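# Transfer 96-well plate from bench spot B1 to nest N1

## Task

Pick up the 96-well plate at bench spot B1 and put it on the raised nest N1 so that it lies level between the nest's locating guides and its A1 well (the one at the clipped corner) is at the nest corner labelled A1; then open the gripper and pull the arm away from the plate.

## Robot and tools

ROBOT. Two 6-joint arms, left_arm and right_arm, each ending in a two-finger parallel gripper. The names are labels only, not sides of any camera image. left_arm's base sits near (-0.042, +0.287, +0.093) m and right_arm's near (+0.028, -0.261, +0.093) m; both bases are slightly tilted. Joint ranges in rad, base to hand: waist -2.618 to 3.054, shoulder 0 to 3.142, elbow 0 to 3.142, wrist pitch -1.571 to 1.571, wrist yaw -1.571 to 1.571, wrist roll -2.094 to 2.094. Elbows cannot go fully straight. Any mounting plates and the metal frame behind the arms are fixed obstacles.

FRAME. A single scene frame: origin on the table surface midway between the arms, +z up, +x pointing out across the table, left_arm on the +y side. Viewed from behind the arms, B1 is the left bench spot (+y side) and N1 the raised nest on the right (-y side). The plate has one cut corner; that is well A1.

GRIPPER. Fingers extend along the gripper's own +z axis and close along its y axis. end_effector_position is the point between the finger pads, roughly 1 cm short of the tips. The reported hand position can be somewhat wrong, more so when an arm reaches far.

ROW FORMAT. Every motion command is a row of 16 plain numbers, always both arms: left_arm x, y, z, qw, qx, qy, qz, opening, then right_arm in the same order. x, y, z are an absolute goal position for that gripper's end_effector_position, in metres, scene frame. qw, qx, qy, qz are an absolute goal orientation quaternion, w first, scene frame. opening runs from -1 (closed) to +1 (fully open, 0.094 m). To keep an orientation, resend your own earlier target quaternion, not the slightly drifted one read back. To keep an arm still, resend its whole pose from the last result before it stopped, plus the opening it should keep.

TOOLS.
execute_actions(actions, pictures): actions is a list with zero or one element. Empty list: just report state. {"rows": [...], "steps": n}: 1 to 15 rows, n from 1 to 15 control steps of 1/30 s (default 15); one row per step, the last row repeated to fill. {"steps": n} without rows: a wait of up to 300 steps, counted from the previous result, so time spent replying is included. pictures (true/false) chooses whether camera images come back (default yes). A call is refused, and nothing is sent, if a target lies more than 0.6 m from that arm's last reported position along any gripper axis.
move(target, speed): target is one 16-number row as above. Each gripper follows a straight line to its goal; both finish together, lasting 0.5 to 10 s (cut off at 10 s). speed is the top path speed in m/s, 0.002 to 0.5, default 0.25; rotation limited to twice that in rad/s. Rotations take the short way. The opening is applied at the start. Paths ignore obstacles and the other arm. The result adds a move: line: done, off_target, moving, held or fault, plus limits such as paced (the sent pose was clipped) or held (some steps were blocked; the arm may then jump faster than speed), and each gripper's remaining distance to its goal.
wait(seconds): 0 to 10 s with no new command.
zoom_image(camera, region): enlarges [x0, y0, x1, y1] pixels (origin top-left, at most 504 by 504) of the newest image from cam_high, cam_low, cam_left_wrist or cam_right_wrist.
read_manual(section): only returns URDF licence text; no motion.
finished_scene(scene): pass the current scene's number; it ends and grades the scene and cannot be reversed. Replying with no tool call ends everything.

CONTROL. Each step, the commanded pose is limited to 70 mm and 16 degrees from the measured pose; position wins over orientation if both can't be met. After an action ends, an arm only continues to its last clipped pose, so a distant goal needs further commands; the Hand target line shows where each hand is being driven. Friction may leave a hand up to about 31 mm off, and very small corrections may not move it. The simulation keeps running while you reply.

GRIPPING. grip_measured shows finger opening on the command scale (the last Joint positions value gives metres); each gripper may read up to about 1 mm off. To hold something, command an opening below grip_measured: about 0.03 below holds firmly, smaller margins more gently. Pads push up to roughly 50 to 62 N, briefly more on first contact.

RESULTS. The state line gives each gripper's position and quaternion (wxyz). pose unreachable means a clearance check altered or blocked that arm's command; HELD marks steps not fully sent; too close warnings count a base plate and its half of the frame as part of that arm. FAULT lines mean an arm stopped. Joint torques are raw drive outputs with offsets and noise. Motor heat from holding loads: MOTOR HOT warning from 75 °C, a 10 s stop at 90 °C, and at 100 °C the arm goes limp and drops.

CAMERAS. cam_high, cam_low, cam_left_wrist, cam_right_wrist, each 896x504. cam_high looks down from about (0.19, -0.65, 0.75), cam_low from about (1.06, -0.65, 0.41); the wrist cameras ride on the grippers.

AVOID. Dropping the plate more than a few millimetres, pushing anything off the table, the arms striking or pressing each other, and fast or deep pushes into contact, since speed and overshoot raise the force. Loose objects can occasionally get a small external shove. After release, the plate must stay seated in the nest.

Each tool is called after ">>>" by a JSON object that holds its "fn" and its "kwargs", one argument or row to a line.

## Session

>>> {"fn": "execute_actions", "kwargs": {
  "actions": []
}}

Scene clock: 0.00 s of 13200.00 s.
left_arm: end_effector_position=(+0.4928, +0.3937, +0.1228) grip_measured=+1.000 end_effector_quat_wxyz=(-0.498, +0.653, -0.569, +0.037) | right_arm: end_effector_position=(+0.5165, -0.5325, +0.3539) grip_measured=+1.000 end_effector_quat_wxyz=(+0.715, -0.069, +0.688, +0.105)
Joint positions: left_arm=[ 0.005  2.182  1.261  0.267 -0.657 -1.381  0.094] | right_arm=[-0.77   2.031  1.397  0.764 -1.022  0.143  0.094]
Joint velocities: left_arm=[ 0.007 -0.017  0.012 -0.022  0.007  0.022  0.   ] | right_arm=[ 0.027 -0.012 -0.012 -0.037 -0.022 -0.066  0.   ]
Joint torques (N m, as the arm reports them, + toward a larger angle): no reading
Hand target (left_arm): +0.493, +0.394, +0.123; -0.498, +0.653, -0.569, +0.037
Hand target (right_arm): +0.517, -0.533, +0.354; +0.715, -0.069, +0.688, +0.105
camera_calibration (this result's frames):
cam_left_wrist: T_world_to_cam=[[0.613466, -0.0419406, 0.788607, -0.380804], [0.118301, -0.98244, -0.144277, 0.400304], [0.78081, 0.181801, -0.597732, -0.268613], [0, 0, 0, 1]] pos_world=[0.39599, 0.426138, 0.1975]
cam_right_wrist: T_world_to_cam=[[0.232269, -0.934778, 0.268777, -0.707888], [-0.404513, -0.344139, -0.847312, 0.371788], [0.884545, 0.0880804, -0.458063, -0.145499], [0, 0, 0, 1]] pos_world=[0.443514, -0.520956, 0.438637]

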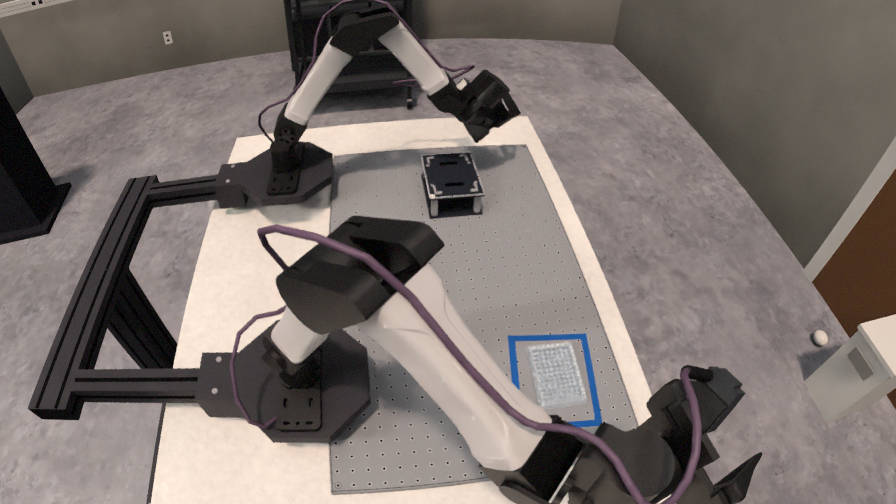

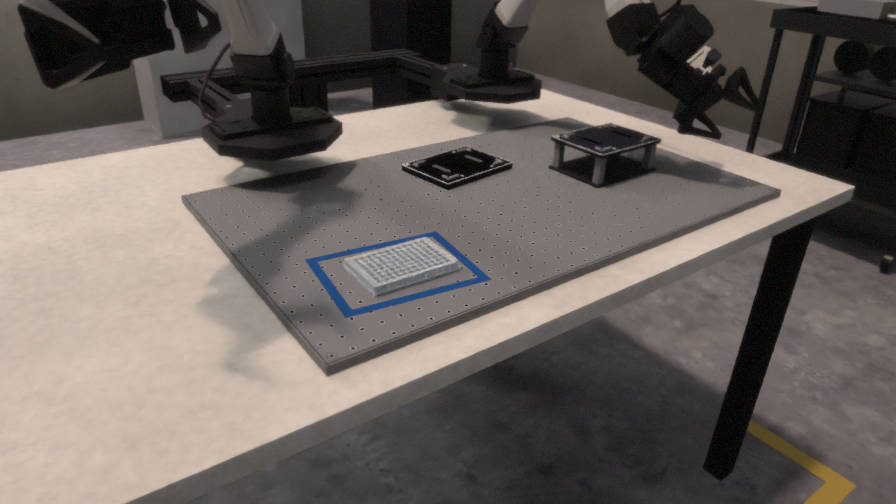

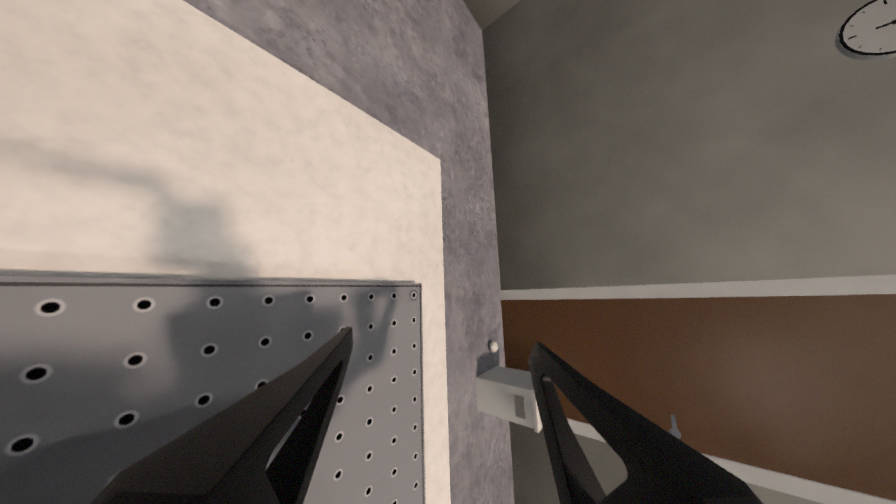

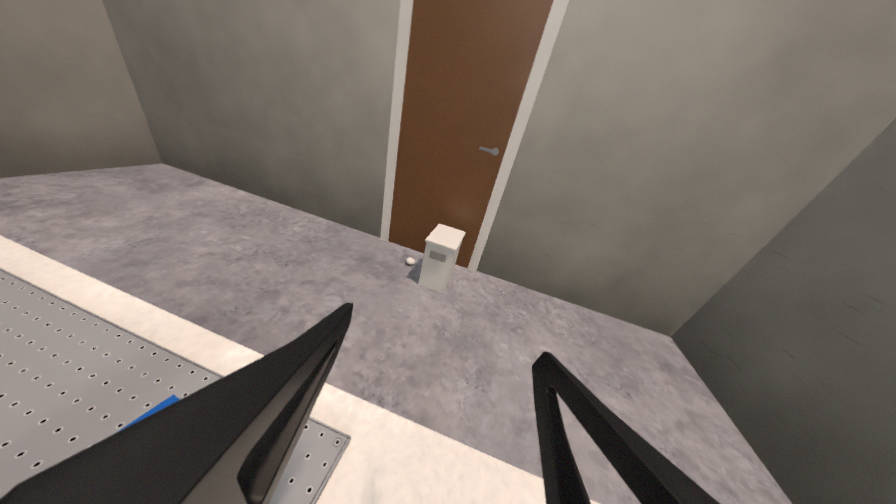

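>>> {"fn": "zoom_image", "kwargs": {
  "camera": "cam_high",
  "region": [480, 320, 620, 440]
}}

>>> {"fn": "zoom_image", "kwargs": {
  "camera": "cam_high",
  "region": [390, 130, 510, 230]
}}

>>> {"fn": "zoom_image", "kwargs": {
  "camera": "cam_low",
  "region": [290, 220, 500, 330]
}}

Region (480, 320, 620, 440) of cam_high's 896x504 image, scaled by 3.600, with more detail than that image has; it fills the top 432 rows of this view, and the rest is white.

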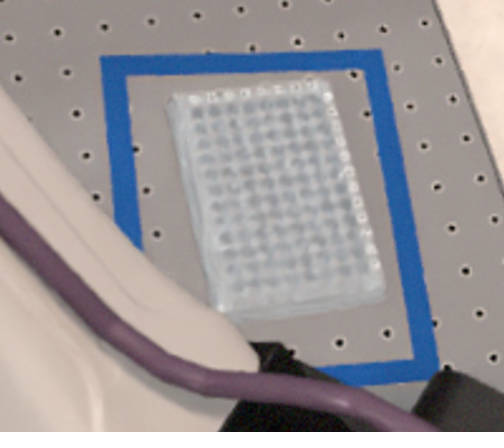

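Region (390, 130, 510, 230) of cam_high's 896x504 image, scaled by 4.200, with more detail than that image has.

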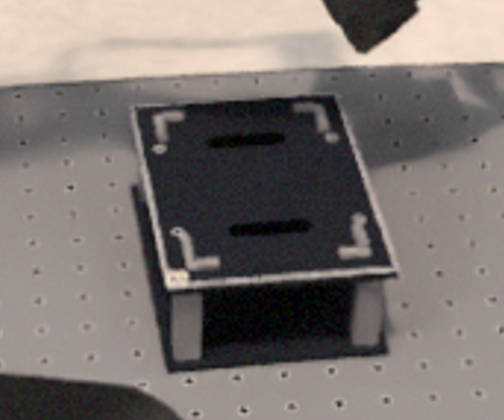

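Region (290, 220, 500, 330) of cam_low's 896x504 image, scaled by 2.400, with more detail than that image has; it fills the top 264 rows of this view, and the rest is white.

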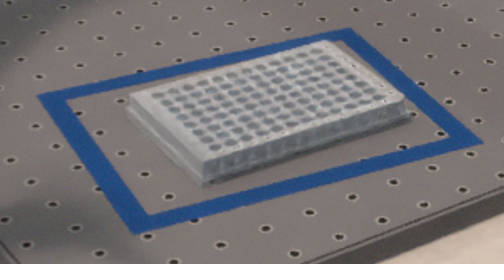

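>>> {"fn": "move", "kwargs": {
  "target": [0.4928,0.3937,0.1228,-0.498,0.653,-0.569,0.037,1, 0.47,-0.25,0.15,0,0.682,0.731,0,1],
  "speed": 0.15
}}

Scene clock: 42.43 s of 13200.00 s.
left_arm: end_effector_position=(+0.4928, +0.3937, +0.1228) grip_measured=+1.000 end_effector_quat_wxyz=(-0.498, +0.653, -0.569, +0.037) | right_arm: end_effector_position=(+0.4833, -0.2565, +0.1457) grip_measured=+1.000 end_effector_quat_wxyz=(-0.006, +0.677, +0.736, +0.023)
Joint positions: left_arm=[ 0.005  2.182  1.261  0.267 -0.657 -1.381  0.094] | right_arm=[ 0.007  2.271  2.006 -1.258 -0.035  1.485  0.094]
Joint velocities: left_arm=[-0.012  0.012  0.012  0.022  0.007  0.022  0.   ] | right_arm=[-0.007  0.002 -0.027 -0.007 -0.051 -0.037  0.   ]
Joint torques (N m, as the arm reports them, + toward a larger angle): left_arm=[  0.02 -13.64   6.84   2.13  -0.34   0.22] | right_arm=[  1.47 -12.15   9.31   0.03  -0.03   0.12]
Hand target (left_arm): +0.493, +0.394, +0.123; -0.498, +0.653, -0.569, +0.037
Hand target (right_arm): +0.483, -0.250, +0.145; -0.013, +0.678, +0.735, +0.021
Off the commanded pose (left_arm): 0.000 m, 0 deg.
Off the commanded pose (right_arm): 0.015 m, 3 deg.
After step 90, 31.63 s passed at rest.
move: off_target (right_arm)
camera_calibration (this result's frames):
cam_left_wrist: T_world_to_cam=[[0.613466, -0.0419406, 0.788607, -0.380804], [0.118301, -0.98244, -0.144277, 0.400304], [0.78081, 0.181801, -0.597732, -0.268613], [0, 0, 0, 1]] pos_world=[0.39599, 0.426138, 0.1975]
cam_right_wrist: T_world_to_cam=[[-0.920319, -0.38834, -0.046947, 0.357063], [-0.350919, 0.76663, 0.537712, 0.334157], [-0.172824, 0.511341, -0.841821, 0.439761], [0, 0, 0, 1]] pos_world=[0.521875, -0.342381, 0.207283]

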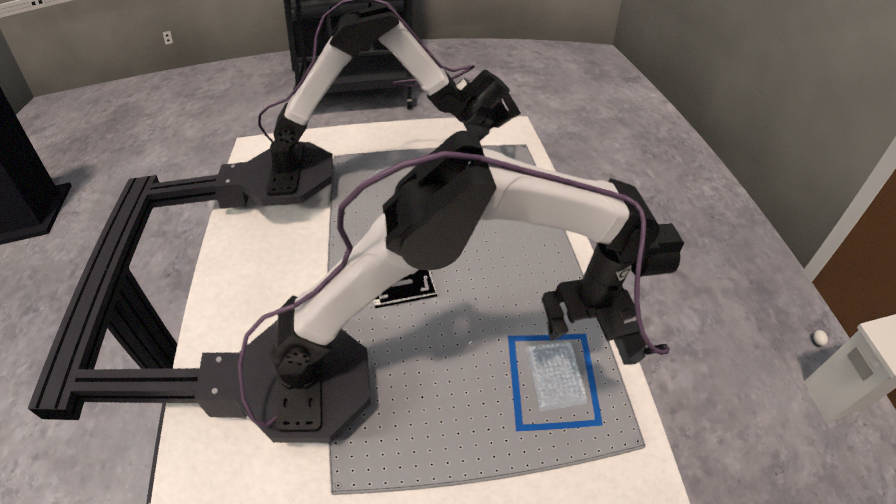

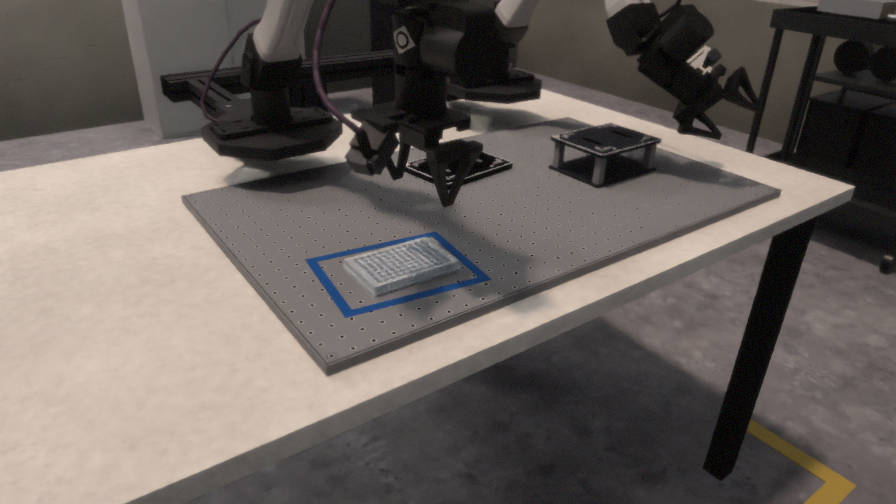

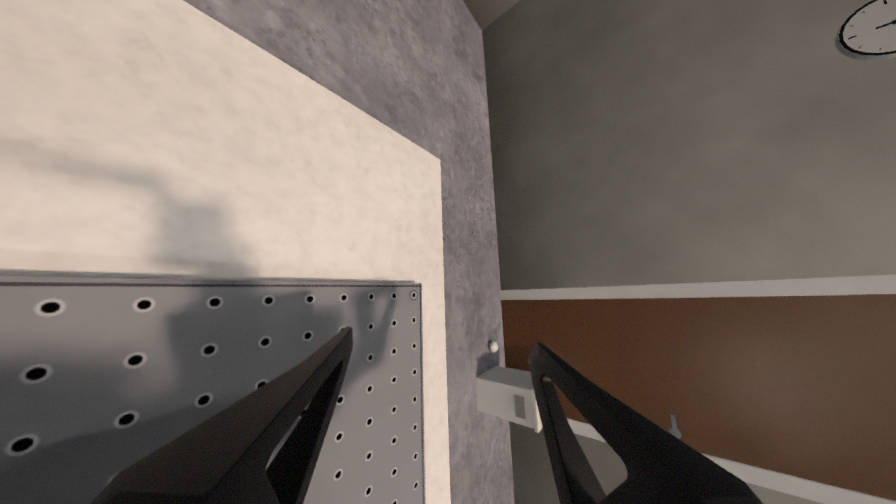

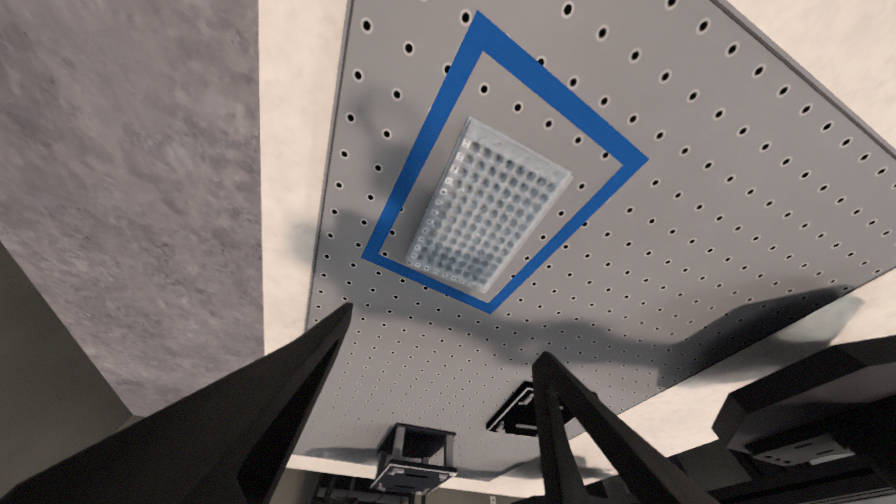

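>>> {"fn": "move", "kwargs": {
  "target": [0.4928,0.3937,0.1228,-0.498,0.653,-0.569,0.037,1, 0.460,-0.292,0.075,0,0.682,0.731,0,1],
  "speed": 0.06
}}

Scene clock: 54.60 s of 13200.00 s.
left_arm: end_effector_position=(+0.4928, +0.3937, +0.1228) grip_measured=+1.000 end_effector_quat_wxyz=(-0.498, +0.653, -0.569, +0.037) | right_arm: end_effector_position=(+0.4626, -0.2864, +0.0770) grip_measured=+1.000 end_effector_quat_wxyz=(-0.004, +0.683, +0.730, +0.001)
Joint positions: left_arm=[ 0.005  2.182  1.261  0.267 -0.657 -1.381  0.094] | right_arm=[-0.05   2.271  1.729 -1.009 -0.002  1.445  0.094]
Joint velocities: left_arm=[ 0.007  0.002 -0.002 -0.066 -0.037  0.007  0.   ] | right_arm=[ 0.002  0.017 -0.017  0.007 -0.007 -0.022  0.   ]
Joint torques (N m, as the arm reports them, + toward a larger angle): left_arm=[  0.08 -13.65   6.82   2.12  -0.35   0.21] | right_arm=[ -0.5  -13.29   5.75   0.37   0.18  -0.1 ]
Hand target (left_arm): +0.493, +0.394, +0.123; -0.498, +0.653, -0.569, +0.037
Hand target (right_arm): +0.461, -0.292, +0.074; +0.000, +0.682, +0.731, -0.001
Off the commanded pose (left_arm): 0.000 m, 0 deg.
Off the commanded pose (right_arm): 0.006 m, 1 deg.
After step 90, 7.33 s passed at rest.
move: done
camera_calibration (this result's frames):
cam_left_wrist: T_world_to_cam=[[0.613466, -0.0419406, 0.788607, -0.380804], [0.118301, -0.98244, -0.144277, 0.400304], [0.78081, 0.181801, -0.597732, -0.268613], [0, 0, 0, 1]] pos_world=[0.39599, 0.426138, 0.1975]
cam_right_wrist: T_world_to_cam=[[-0.927395, -0.374004, -0.00765742, 0.327495], [-0.322913, 0.79004, 0.521118, 0.381802], [-0.188851, 0.485755, -0.85345, 0.394587], [0, 0, 0, 1]] pos_world=[0.501524, -0.370827, 0.140304]

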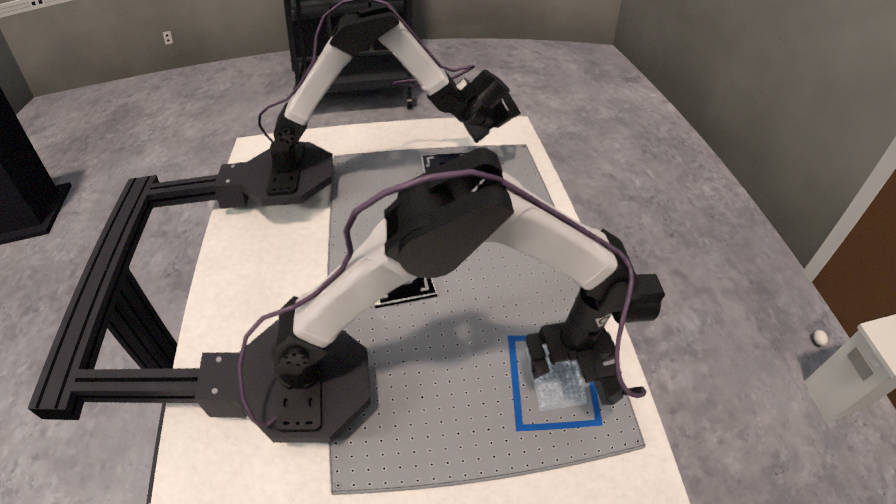

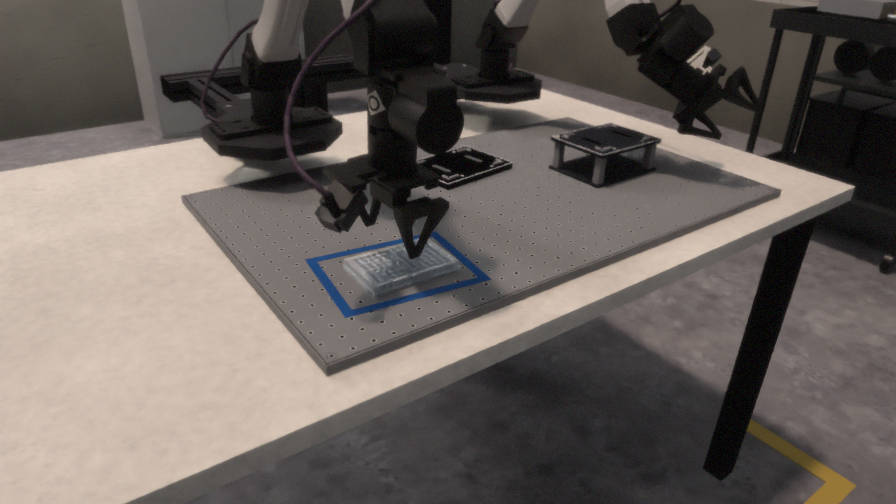

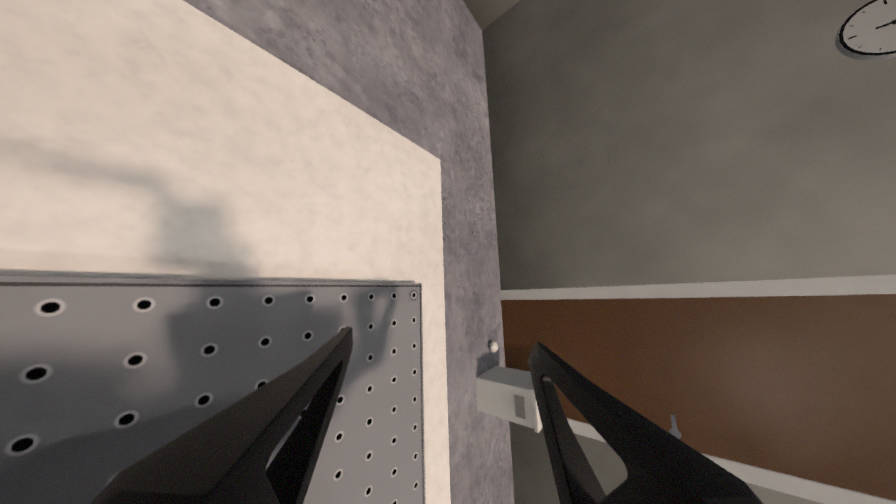

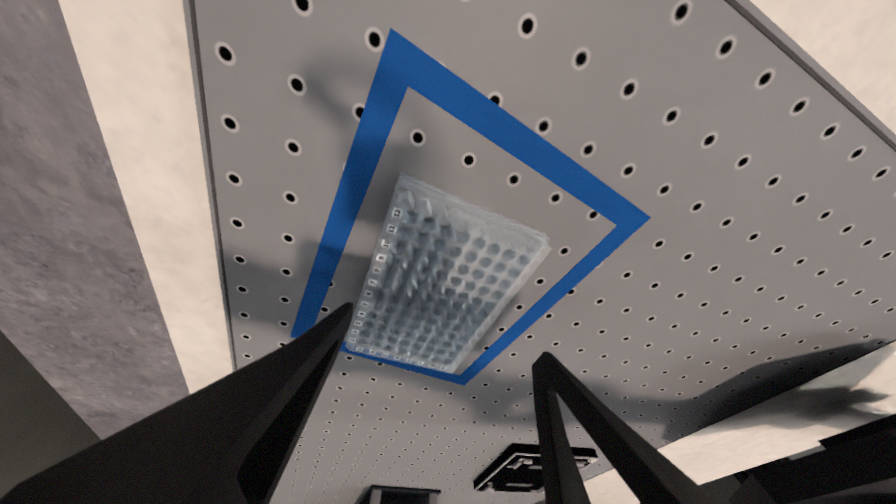

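>>> {"fn": "zoom_image", "kwargs": {
  "camera": "cam_high",
  "region": [480, 290, 660, 450]
}}

Region (480, 290, 660, 450) of cam_high's 896x504 image, scaled by 2.800, with more detail than that image has.

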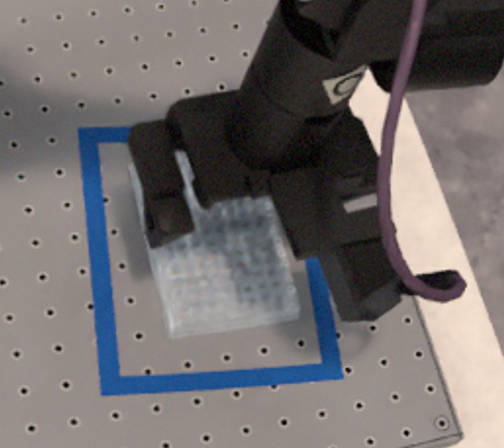

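>>> {"fn": "move", "kwargs": {
  "target": [0.4928,0.3937,0.1228,-0.498,0.653,-0.569,0.037,1, 0.464,-0.285,0.03,0,0.682,0.731,0,1],
  "speed": 0.03
}}

Scene clock: 65.97 s of 13200.00 s.
left_arm: end_effector_position=(+0.4928, +0.3937, +0.1228) grip_measured=+1.000 end_effector_quat_wxyz=(-0.498, +0.653, -0.569, +0.037) | right_arm: end_effector_position=(+0.4689, -0.2866, +0.0396) grip_measured=+1.000 end_effector_quat_wxyz=(+0.002, +0.683, +0.730, +0.006)
Joint positions: left_arm=[ 0.005  2.182  1.261  0.267 -0.657 -1.381  0.094] | right_arm=[-0.05   2.335  1.683 -0.882 -0.002  1.444  0.094]
Joint velocities: left_arm=[-0.012 -0.012 -0.007 -0.007  0.081  0.037  0.   ] | right_arm=[ 0.012  0.007 -0.007 -0.037 -0.051  0.022  0.   ]
Joint torques (N m, as the arm reports them, + toward a larger angle): left_arm=[  0.01 -13.61   6.79   2.12  -0.34   0.2 ] | right_arm=[  0.95 -12.02   5.52   0.38   0.15   0.04]
Hand target (left_arm): +0.493, +0.394, +0.123; -0.498, +0.653, -0.569, +0.037
Hand target (right_arm): +0.465, -0.285, +0.030; -0.000, +0.682, +0.731, +0.000
Off the commanded pose (left_arm): 0.000 m, 0 deg.
Off the commanded pose (right_arm): 0.011 m, 1 deg.
After step 90, 6.50 s passed at rest.
move: off_target (right_arm)
camera_calibration (this result's frames):
cam_left_wrist: T_world_to_cam=[[0.613466, -0.0419406, 0.788607, -0.380804], [0.118301, -0.98244, -0.144277, 0.400304], [0.78081, 0.181801, -0.597732, -0.268613], [0, 0, 0, 1]] pos_world=[0.39599, 0.426138, 0.1975]
cam_right_wrist: T_world_to_cam=[[-0.927019, -0.374297, -0.0231677, 0.333296], [-0.332026, 0.790469, 0.514701, 0.408104], [-0.174338, 0.48483, -0.857057, 0.357034], [0, 0, 0, 1]] pos_world=[0.506718, -0.370943, 0.103669]

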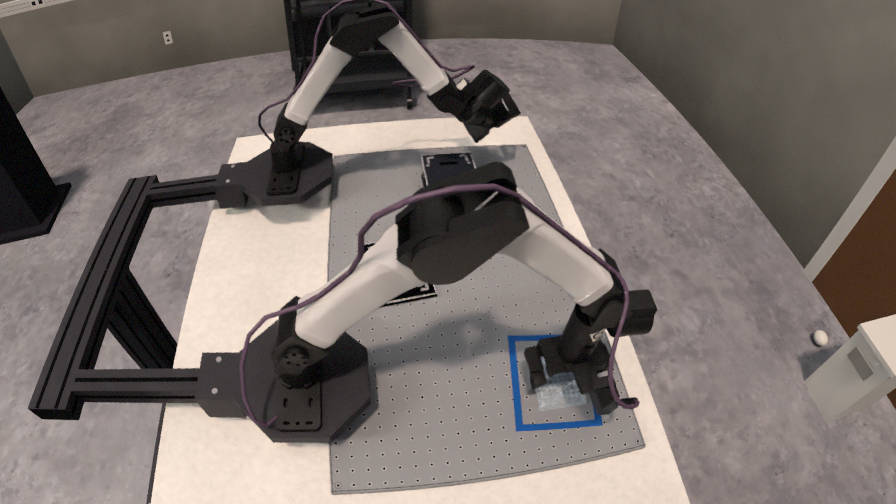

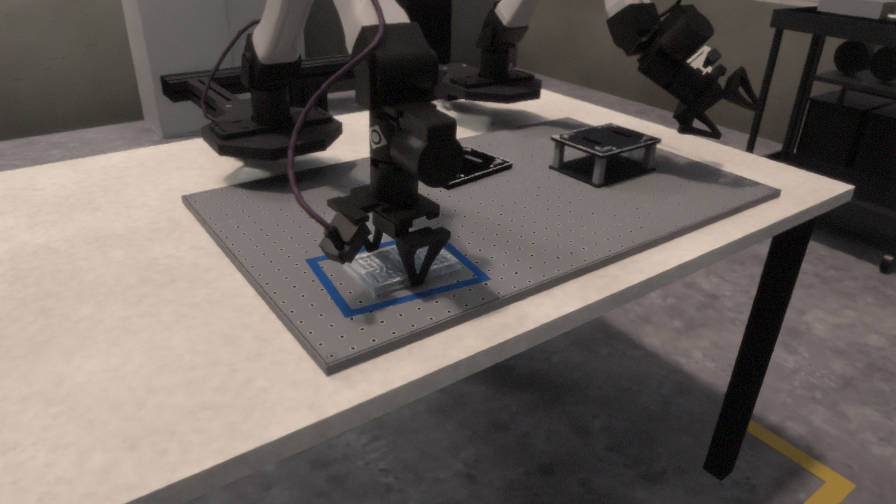

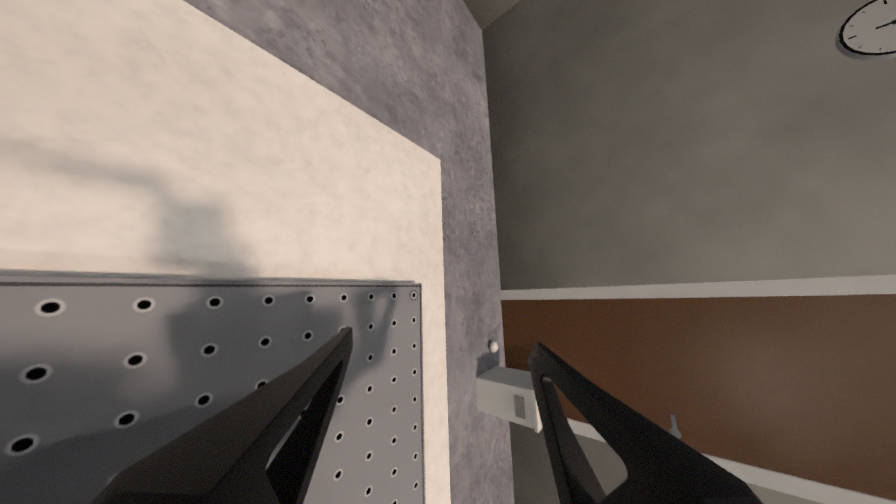

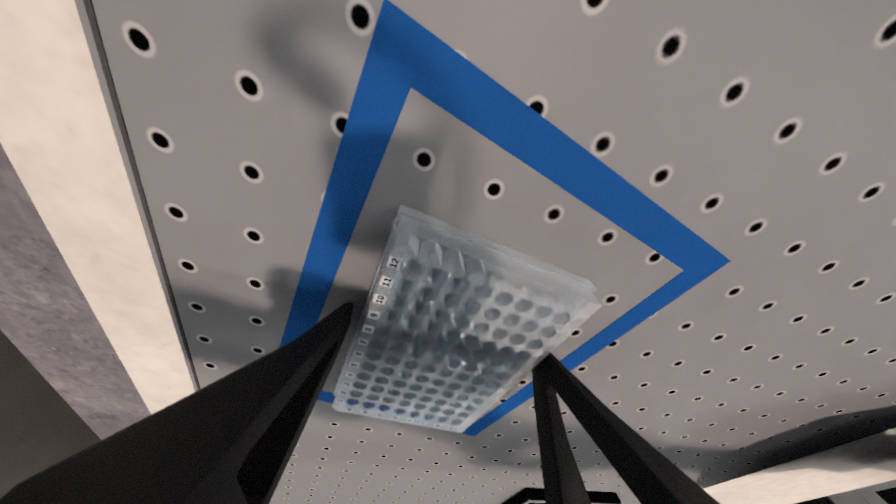

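>>> {"fn": "zoom_image", "kwargs": {
  "camera": "cam_low",
  "region": [300, 200, 500, 320]
}}

Region (300, 200, 500, 320) of cam_low's 896x504 image, scaled by 2.520, with more detail than that image has; it fills the top 302 rows of this view, and the rest is white.

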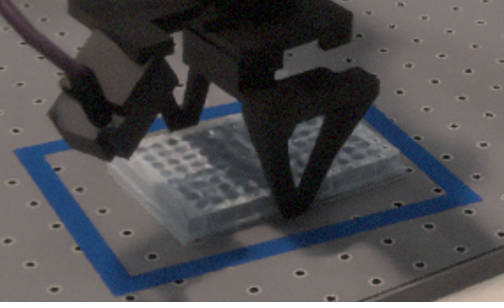

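>>> {"fn": "move", "kwargs": {
  "target": [0.4928,0.3937,0.1228,-0.498,0.653,-0.569,0.037,1, 0.466,-0.285,0.022,0,0.682,0.731,0,1],
  "speed": 0.02
}}

Scene clock: 72.67 s of 13200.00 s.
left_arm: end_effector_position=(+0.4928, +0.3937, +0.1228) grip_measured=+1.000 end_effector_quat_wxyz=(-0.498, +0.653, -0.569, +0.037) | right_arm: end_effector_position=(+0.4719, -0.2868, +0.0357) grip_measured=+1.000 end_effector_quat_wxyz=(+0.006, +0.683, +0.730, +0.009)
Joint positions: left_arm=[ 0.005  2.182  1.261  0.267 -0.657 -1.381  0.094] | right_arm=[-0.05   2.345  1.683 -0.863 -0.002  1.444  0.094]
Joint velocities: left_arm=[-0.012  0.002 -0.017 -0.066 -0.022 -0.022  0.   ] | right_arm=[ 0.002 -0.002 -0.027 -0.095 -0.022 -0.051  0.   ]
Joint torques (N m, as the arm reports them, + toward a larger angle): left_arm=[  0.01 -13.66   6.75   2.11  -0.34   0.21] | right_arm=[  0.98 -11.32   5.4    0.46   0.15   0.04]
Hand target (left_arm): +0.493, +0.394, +0.123; -0.498, +0.653, -0.569, +0.037
Hand target (right_arm): +0.466, -0.285, +0.022; -0.000, +0.682, +0.731, +0.000
Off the commanded pose (left_arm): 0.000 m, 0 deg.
Off the commanded pose (right_arm): 0.015 m, 1 deg.
After step 90, 2.57 s passed at rest.
move: off_target (right_arm)
camera_calibration (this result's frames):
cam_left_wrist: T_world_to_cam=[[0.613466, -0.0419406, 0.788607, -0.380804], [0.118301, -0.98244, -0.144277, 0.400304], [0.78081, 0.181801, -0.597732, -0.268613], [0, 0, 0, 1]] pos_world=[0.39599, 0.426138, 0.1975]
cam_right_wrist: T_world_to_cam=[[-0.926775, -0.37427, -0.0317803, 0.336195], [-0.336873, 0.790775, 0.51107, 0.413784], [-0.166147, 0.484353, -0.858952, 0.350345], [0, 0, 0, 1]] pos_world=[0.509179, -0.371072, 0.100142]

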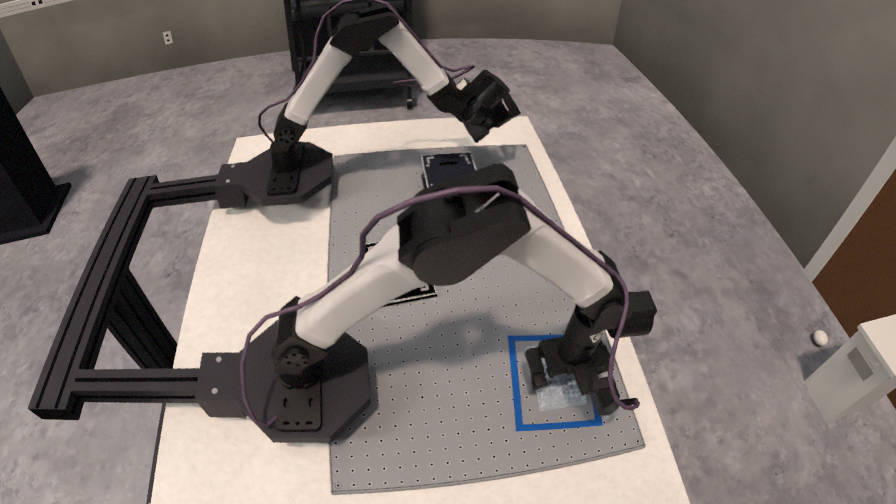

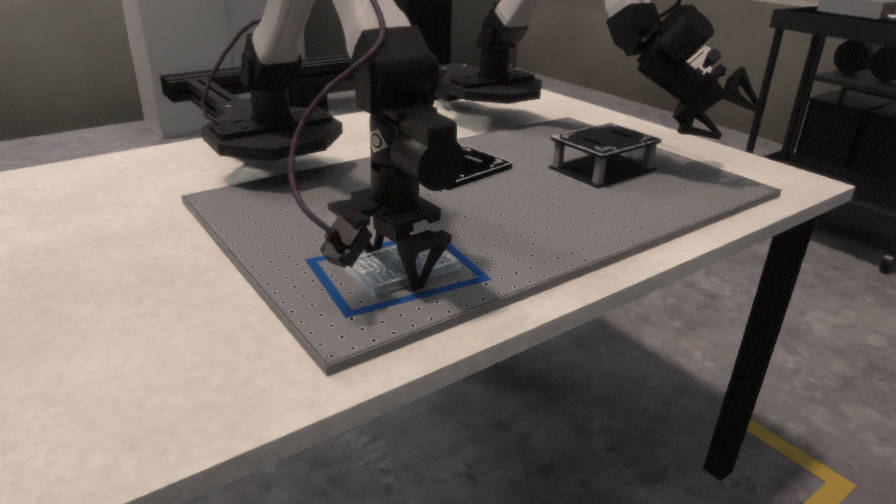

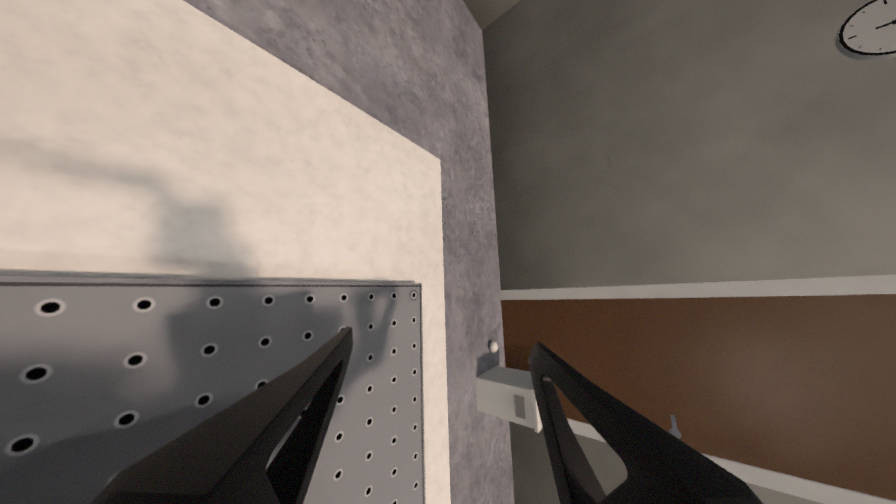

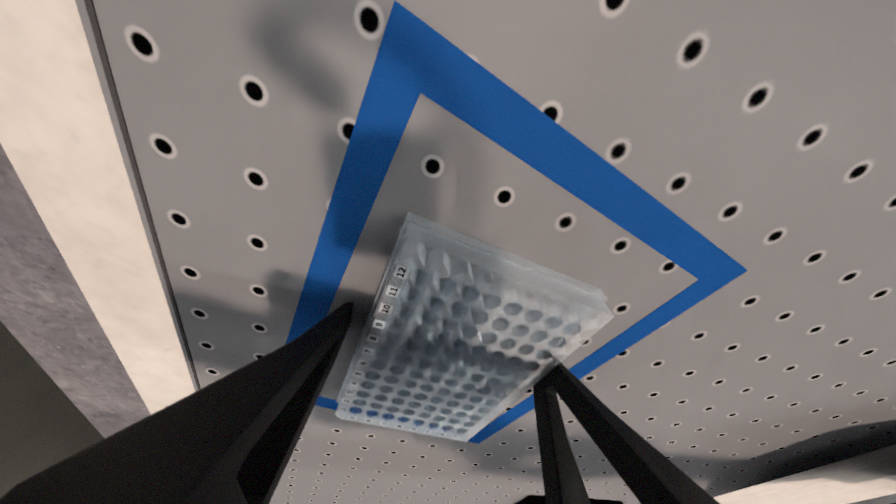

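Close gripper.

>>> {"fn": "move", "kwargs": {
  "target": [0.4928,0.3937,0.1228,-0.498,0.653,-0.569,0.037,1, 0.4719,-0.2868,0.0357,0,0.682,0.731,0,0.72],
  "speed": 0.02
}}

Scene clock: 76.30 s of 13200.00 s.
left_arm: end_effector_position=(+0.4928, +0.3937, +0.1228) grip_measured=+1.000 end_effector_quat_wxyz=(-0.498, +0.653, -0.569, +0.037) | right_arm: end_effector_position=(+0.4721, -0.2868, +0.0367) grip_measured=+0.768 end_effector_quat_wxyz=(+0.003, +0.683, +0.730, +0.007)
Joint positions: left_arm=[ 0.005  2.182  1.261  0.267 -0.657 -1.381  0.094] | right_arm=[-0.05   2.349  1.696 -0.878 -0.002  1.444  0.083]
Joint velocities: left_arm=[-0.002 -0.007 -0.007  0.007 -0.066  0.037  0.   ] | right_arm=[-0.002 -0.007 -0.002 -0.051  0.037  0.037 -0.   ]
Joint torques (N m, as the arm reports them, + toward a larger angle): left_arm=[  0.03 -13.68   6.8    2.11  -0.35   0.21] | right_arm=[  0.66 -12.02   8.78   0.04   0.15   0.01]
Hand target (left_arm): +0.493, +0.394, +0.123; -0.498, +0.653, -0.569, +0.037
Hand target (right_arm): +0.472, -0.287, +0.036; -0.000, +0.682, +0.731, +0.000
Off the commanded pose (left_arm): 0.000 m, 0 deg.
Off the commanded pose (right_arm): 0.001 m, 1 deg.
move: done
camera_calibration (this result's frames):
cam_left_wrist: T_world_to_cam=[[0.613466, -0.0419406, 0.788607, -0.380804], [0.118301, -0.98244, -0.144277, 0.400304], [0.78081, 0.181801, -0.597732, -0.268613], [0, 0, 0, 1]] pos_world=[0.39599, 0.426138, 0.1975]
cam_right_wrist: T_world_to_cam=[[-0.92695, -0.374288, -0.025924, 0.336226], [-0.333581, 0.790567, 0.513544, 0.411622], [-0.171719, 0.484677, -0.857672, 0.353927], [0, 0, 0, 1]] pos_world=[0.50975, -0.37111, 0.100883]

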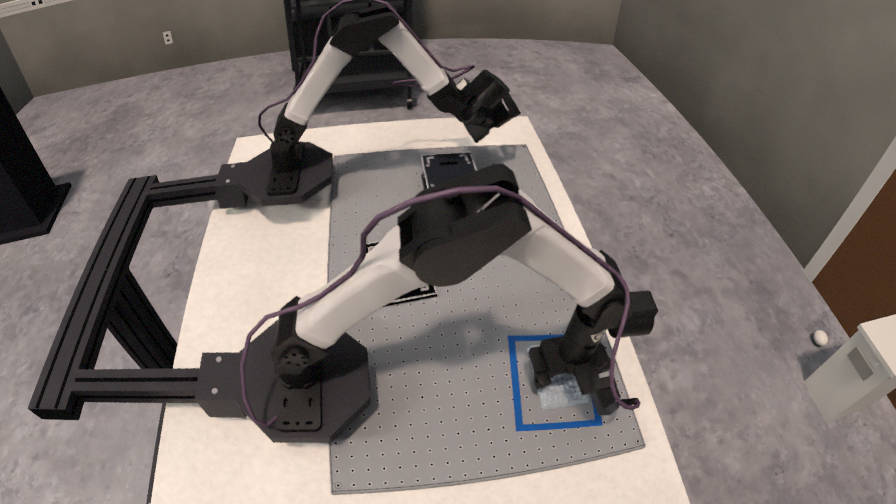

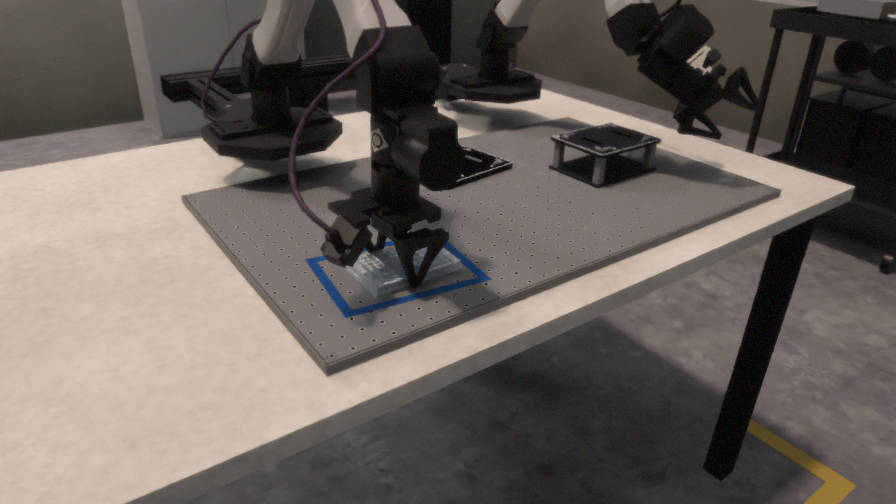

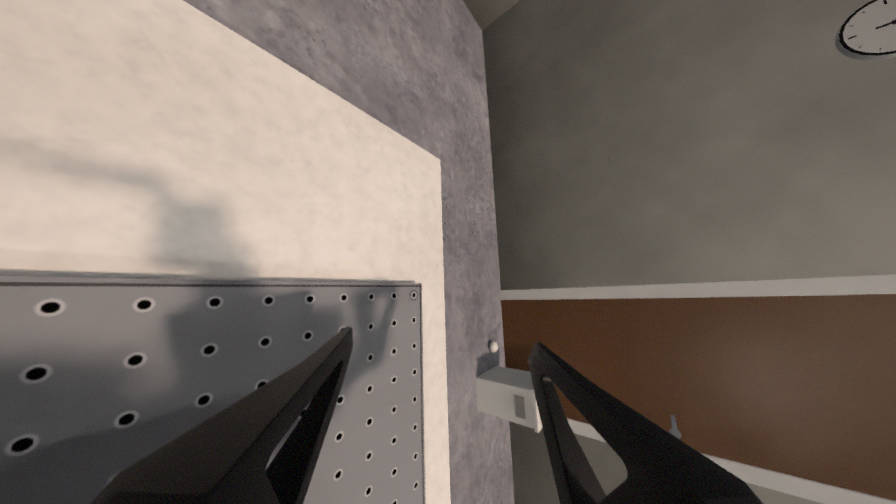

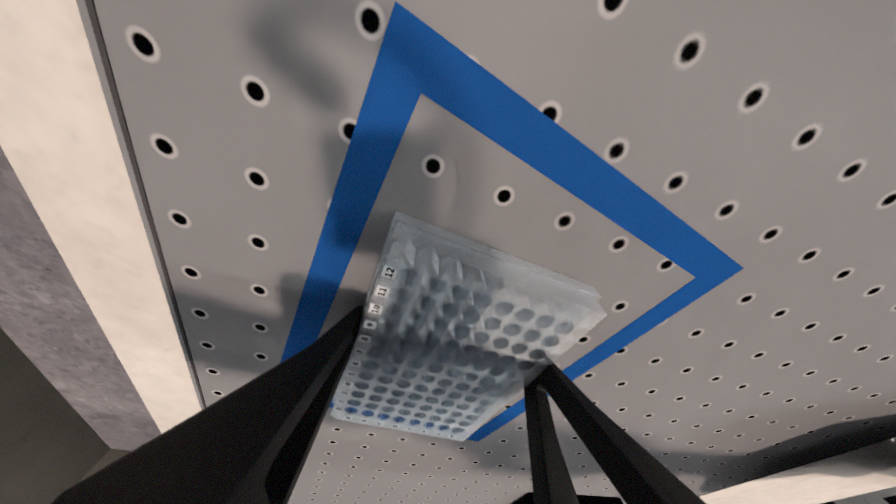

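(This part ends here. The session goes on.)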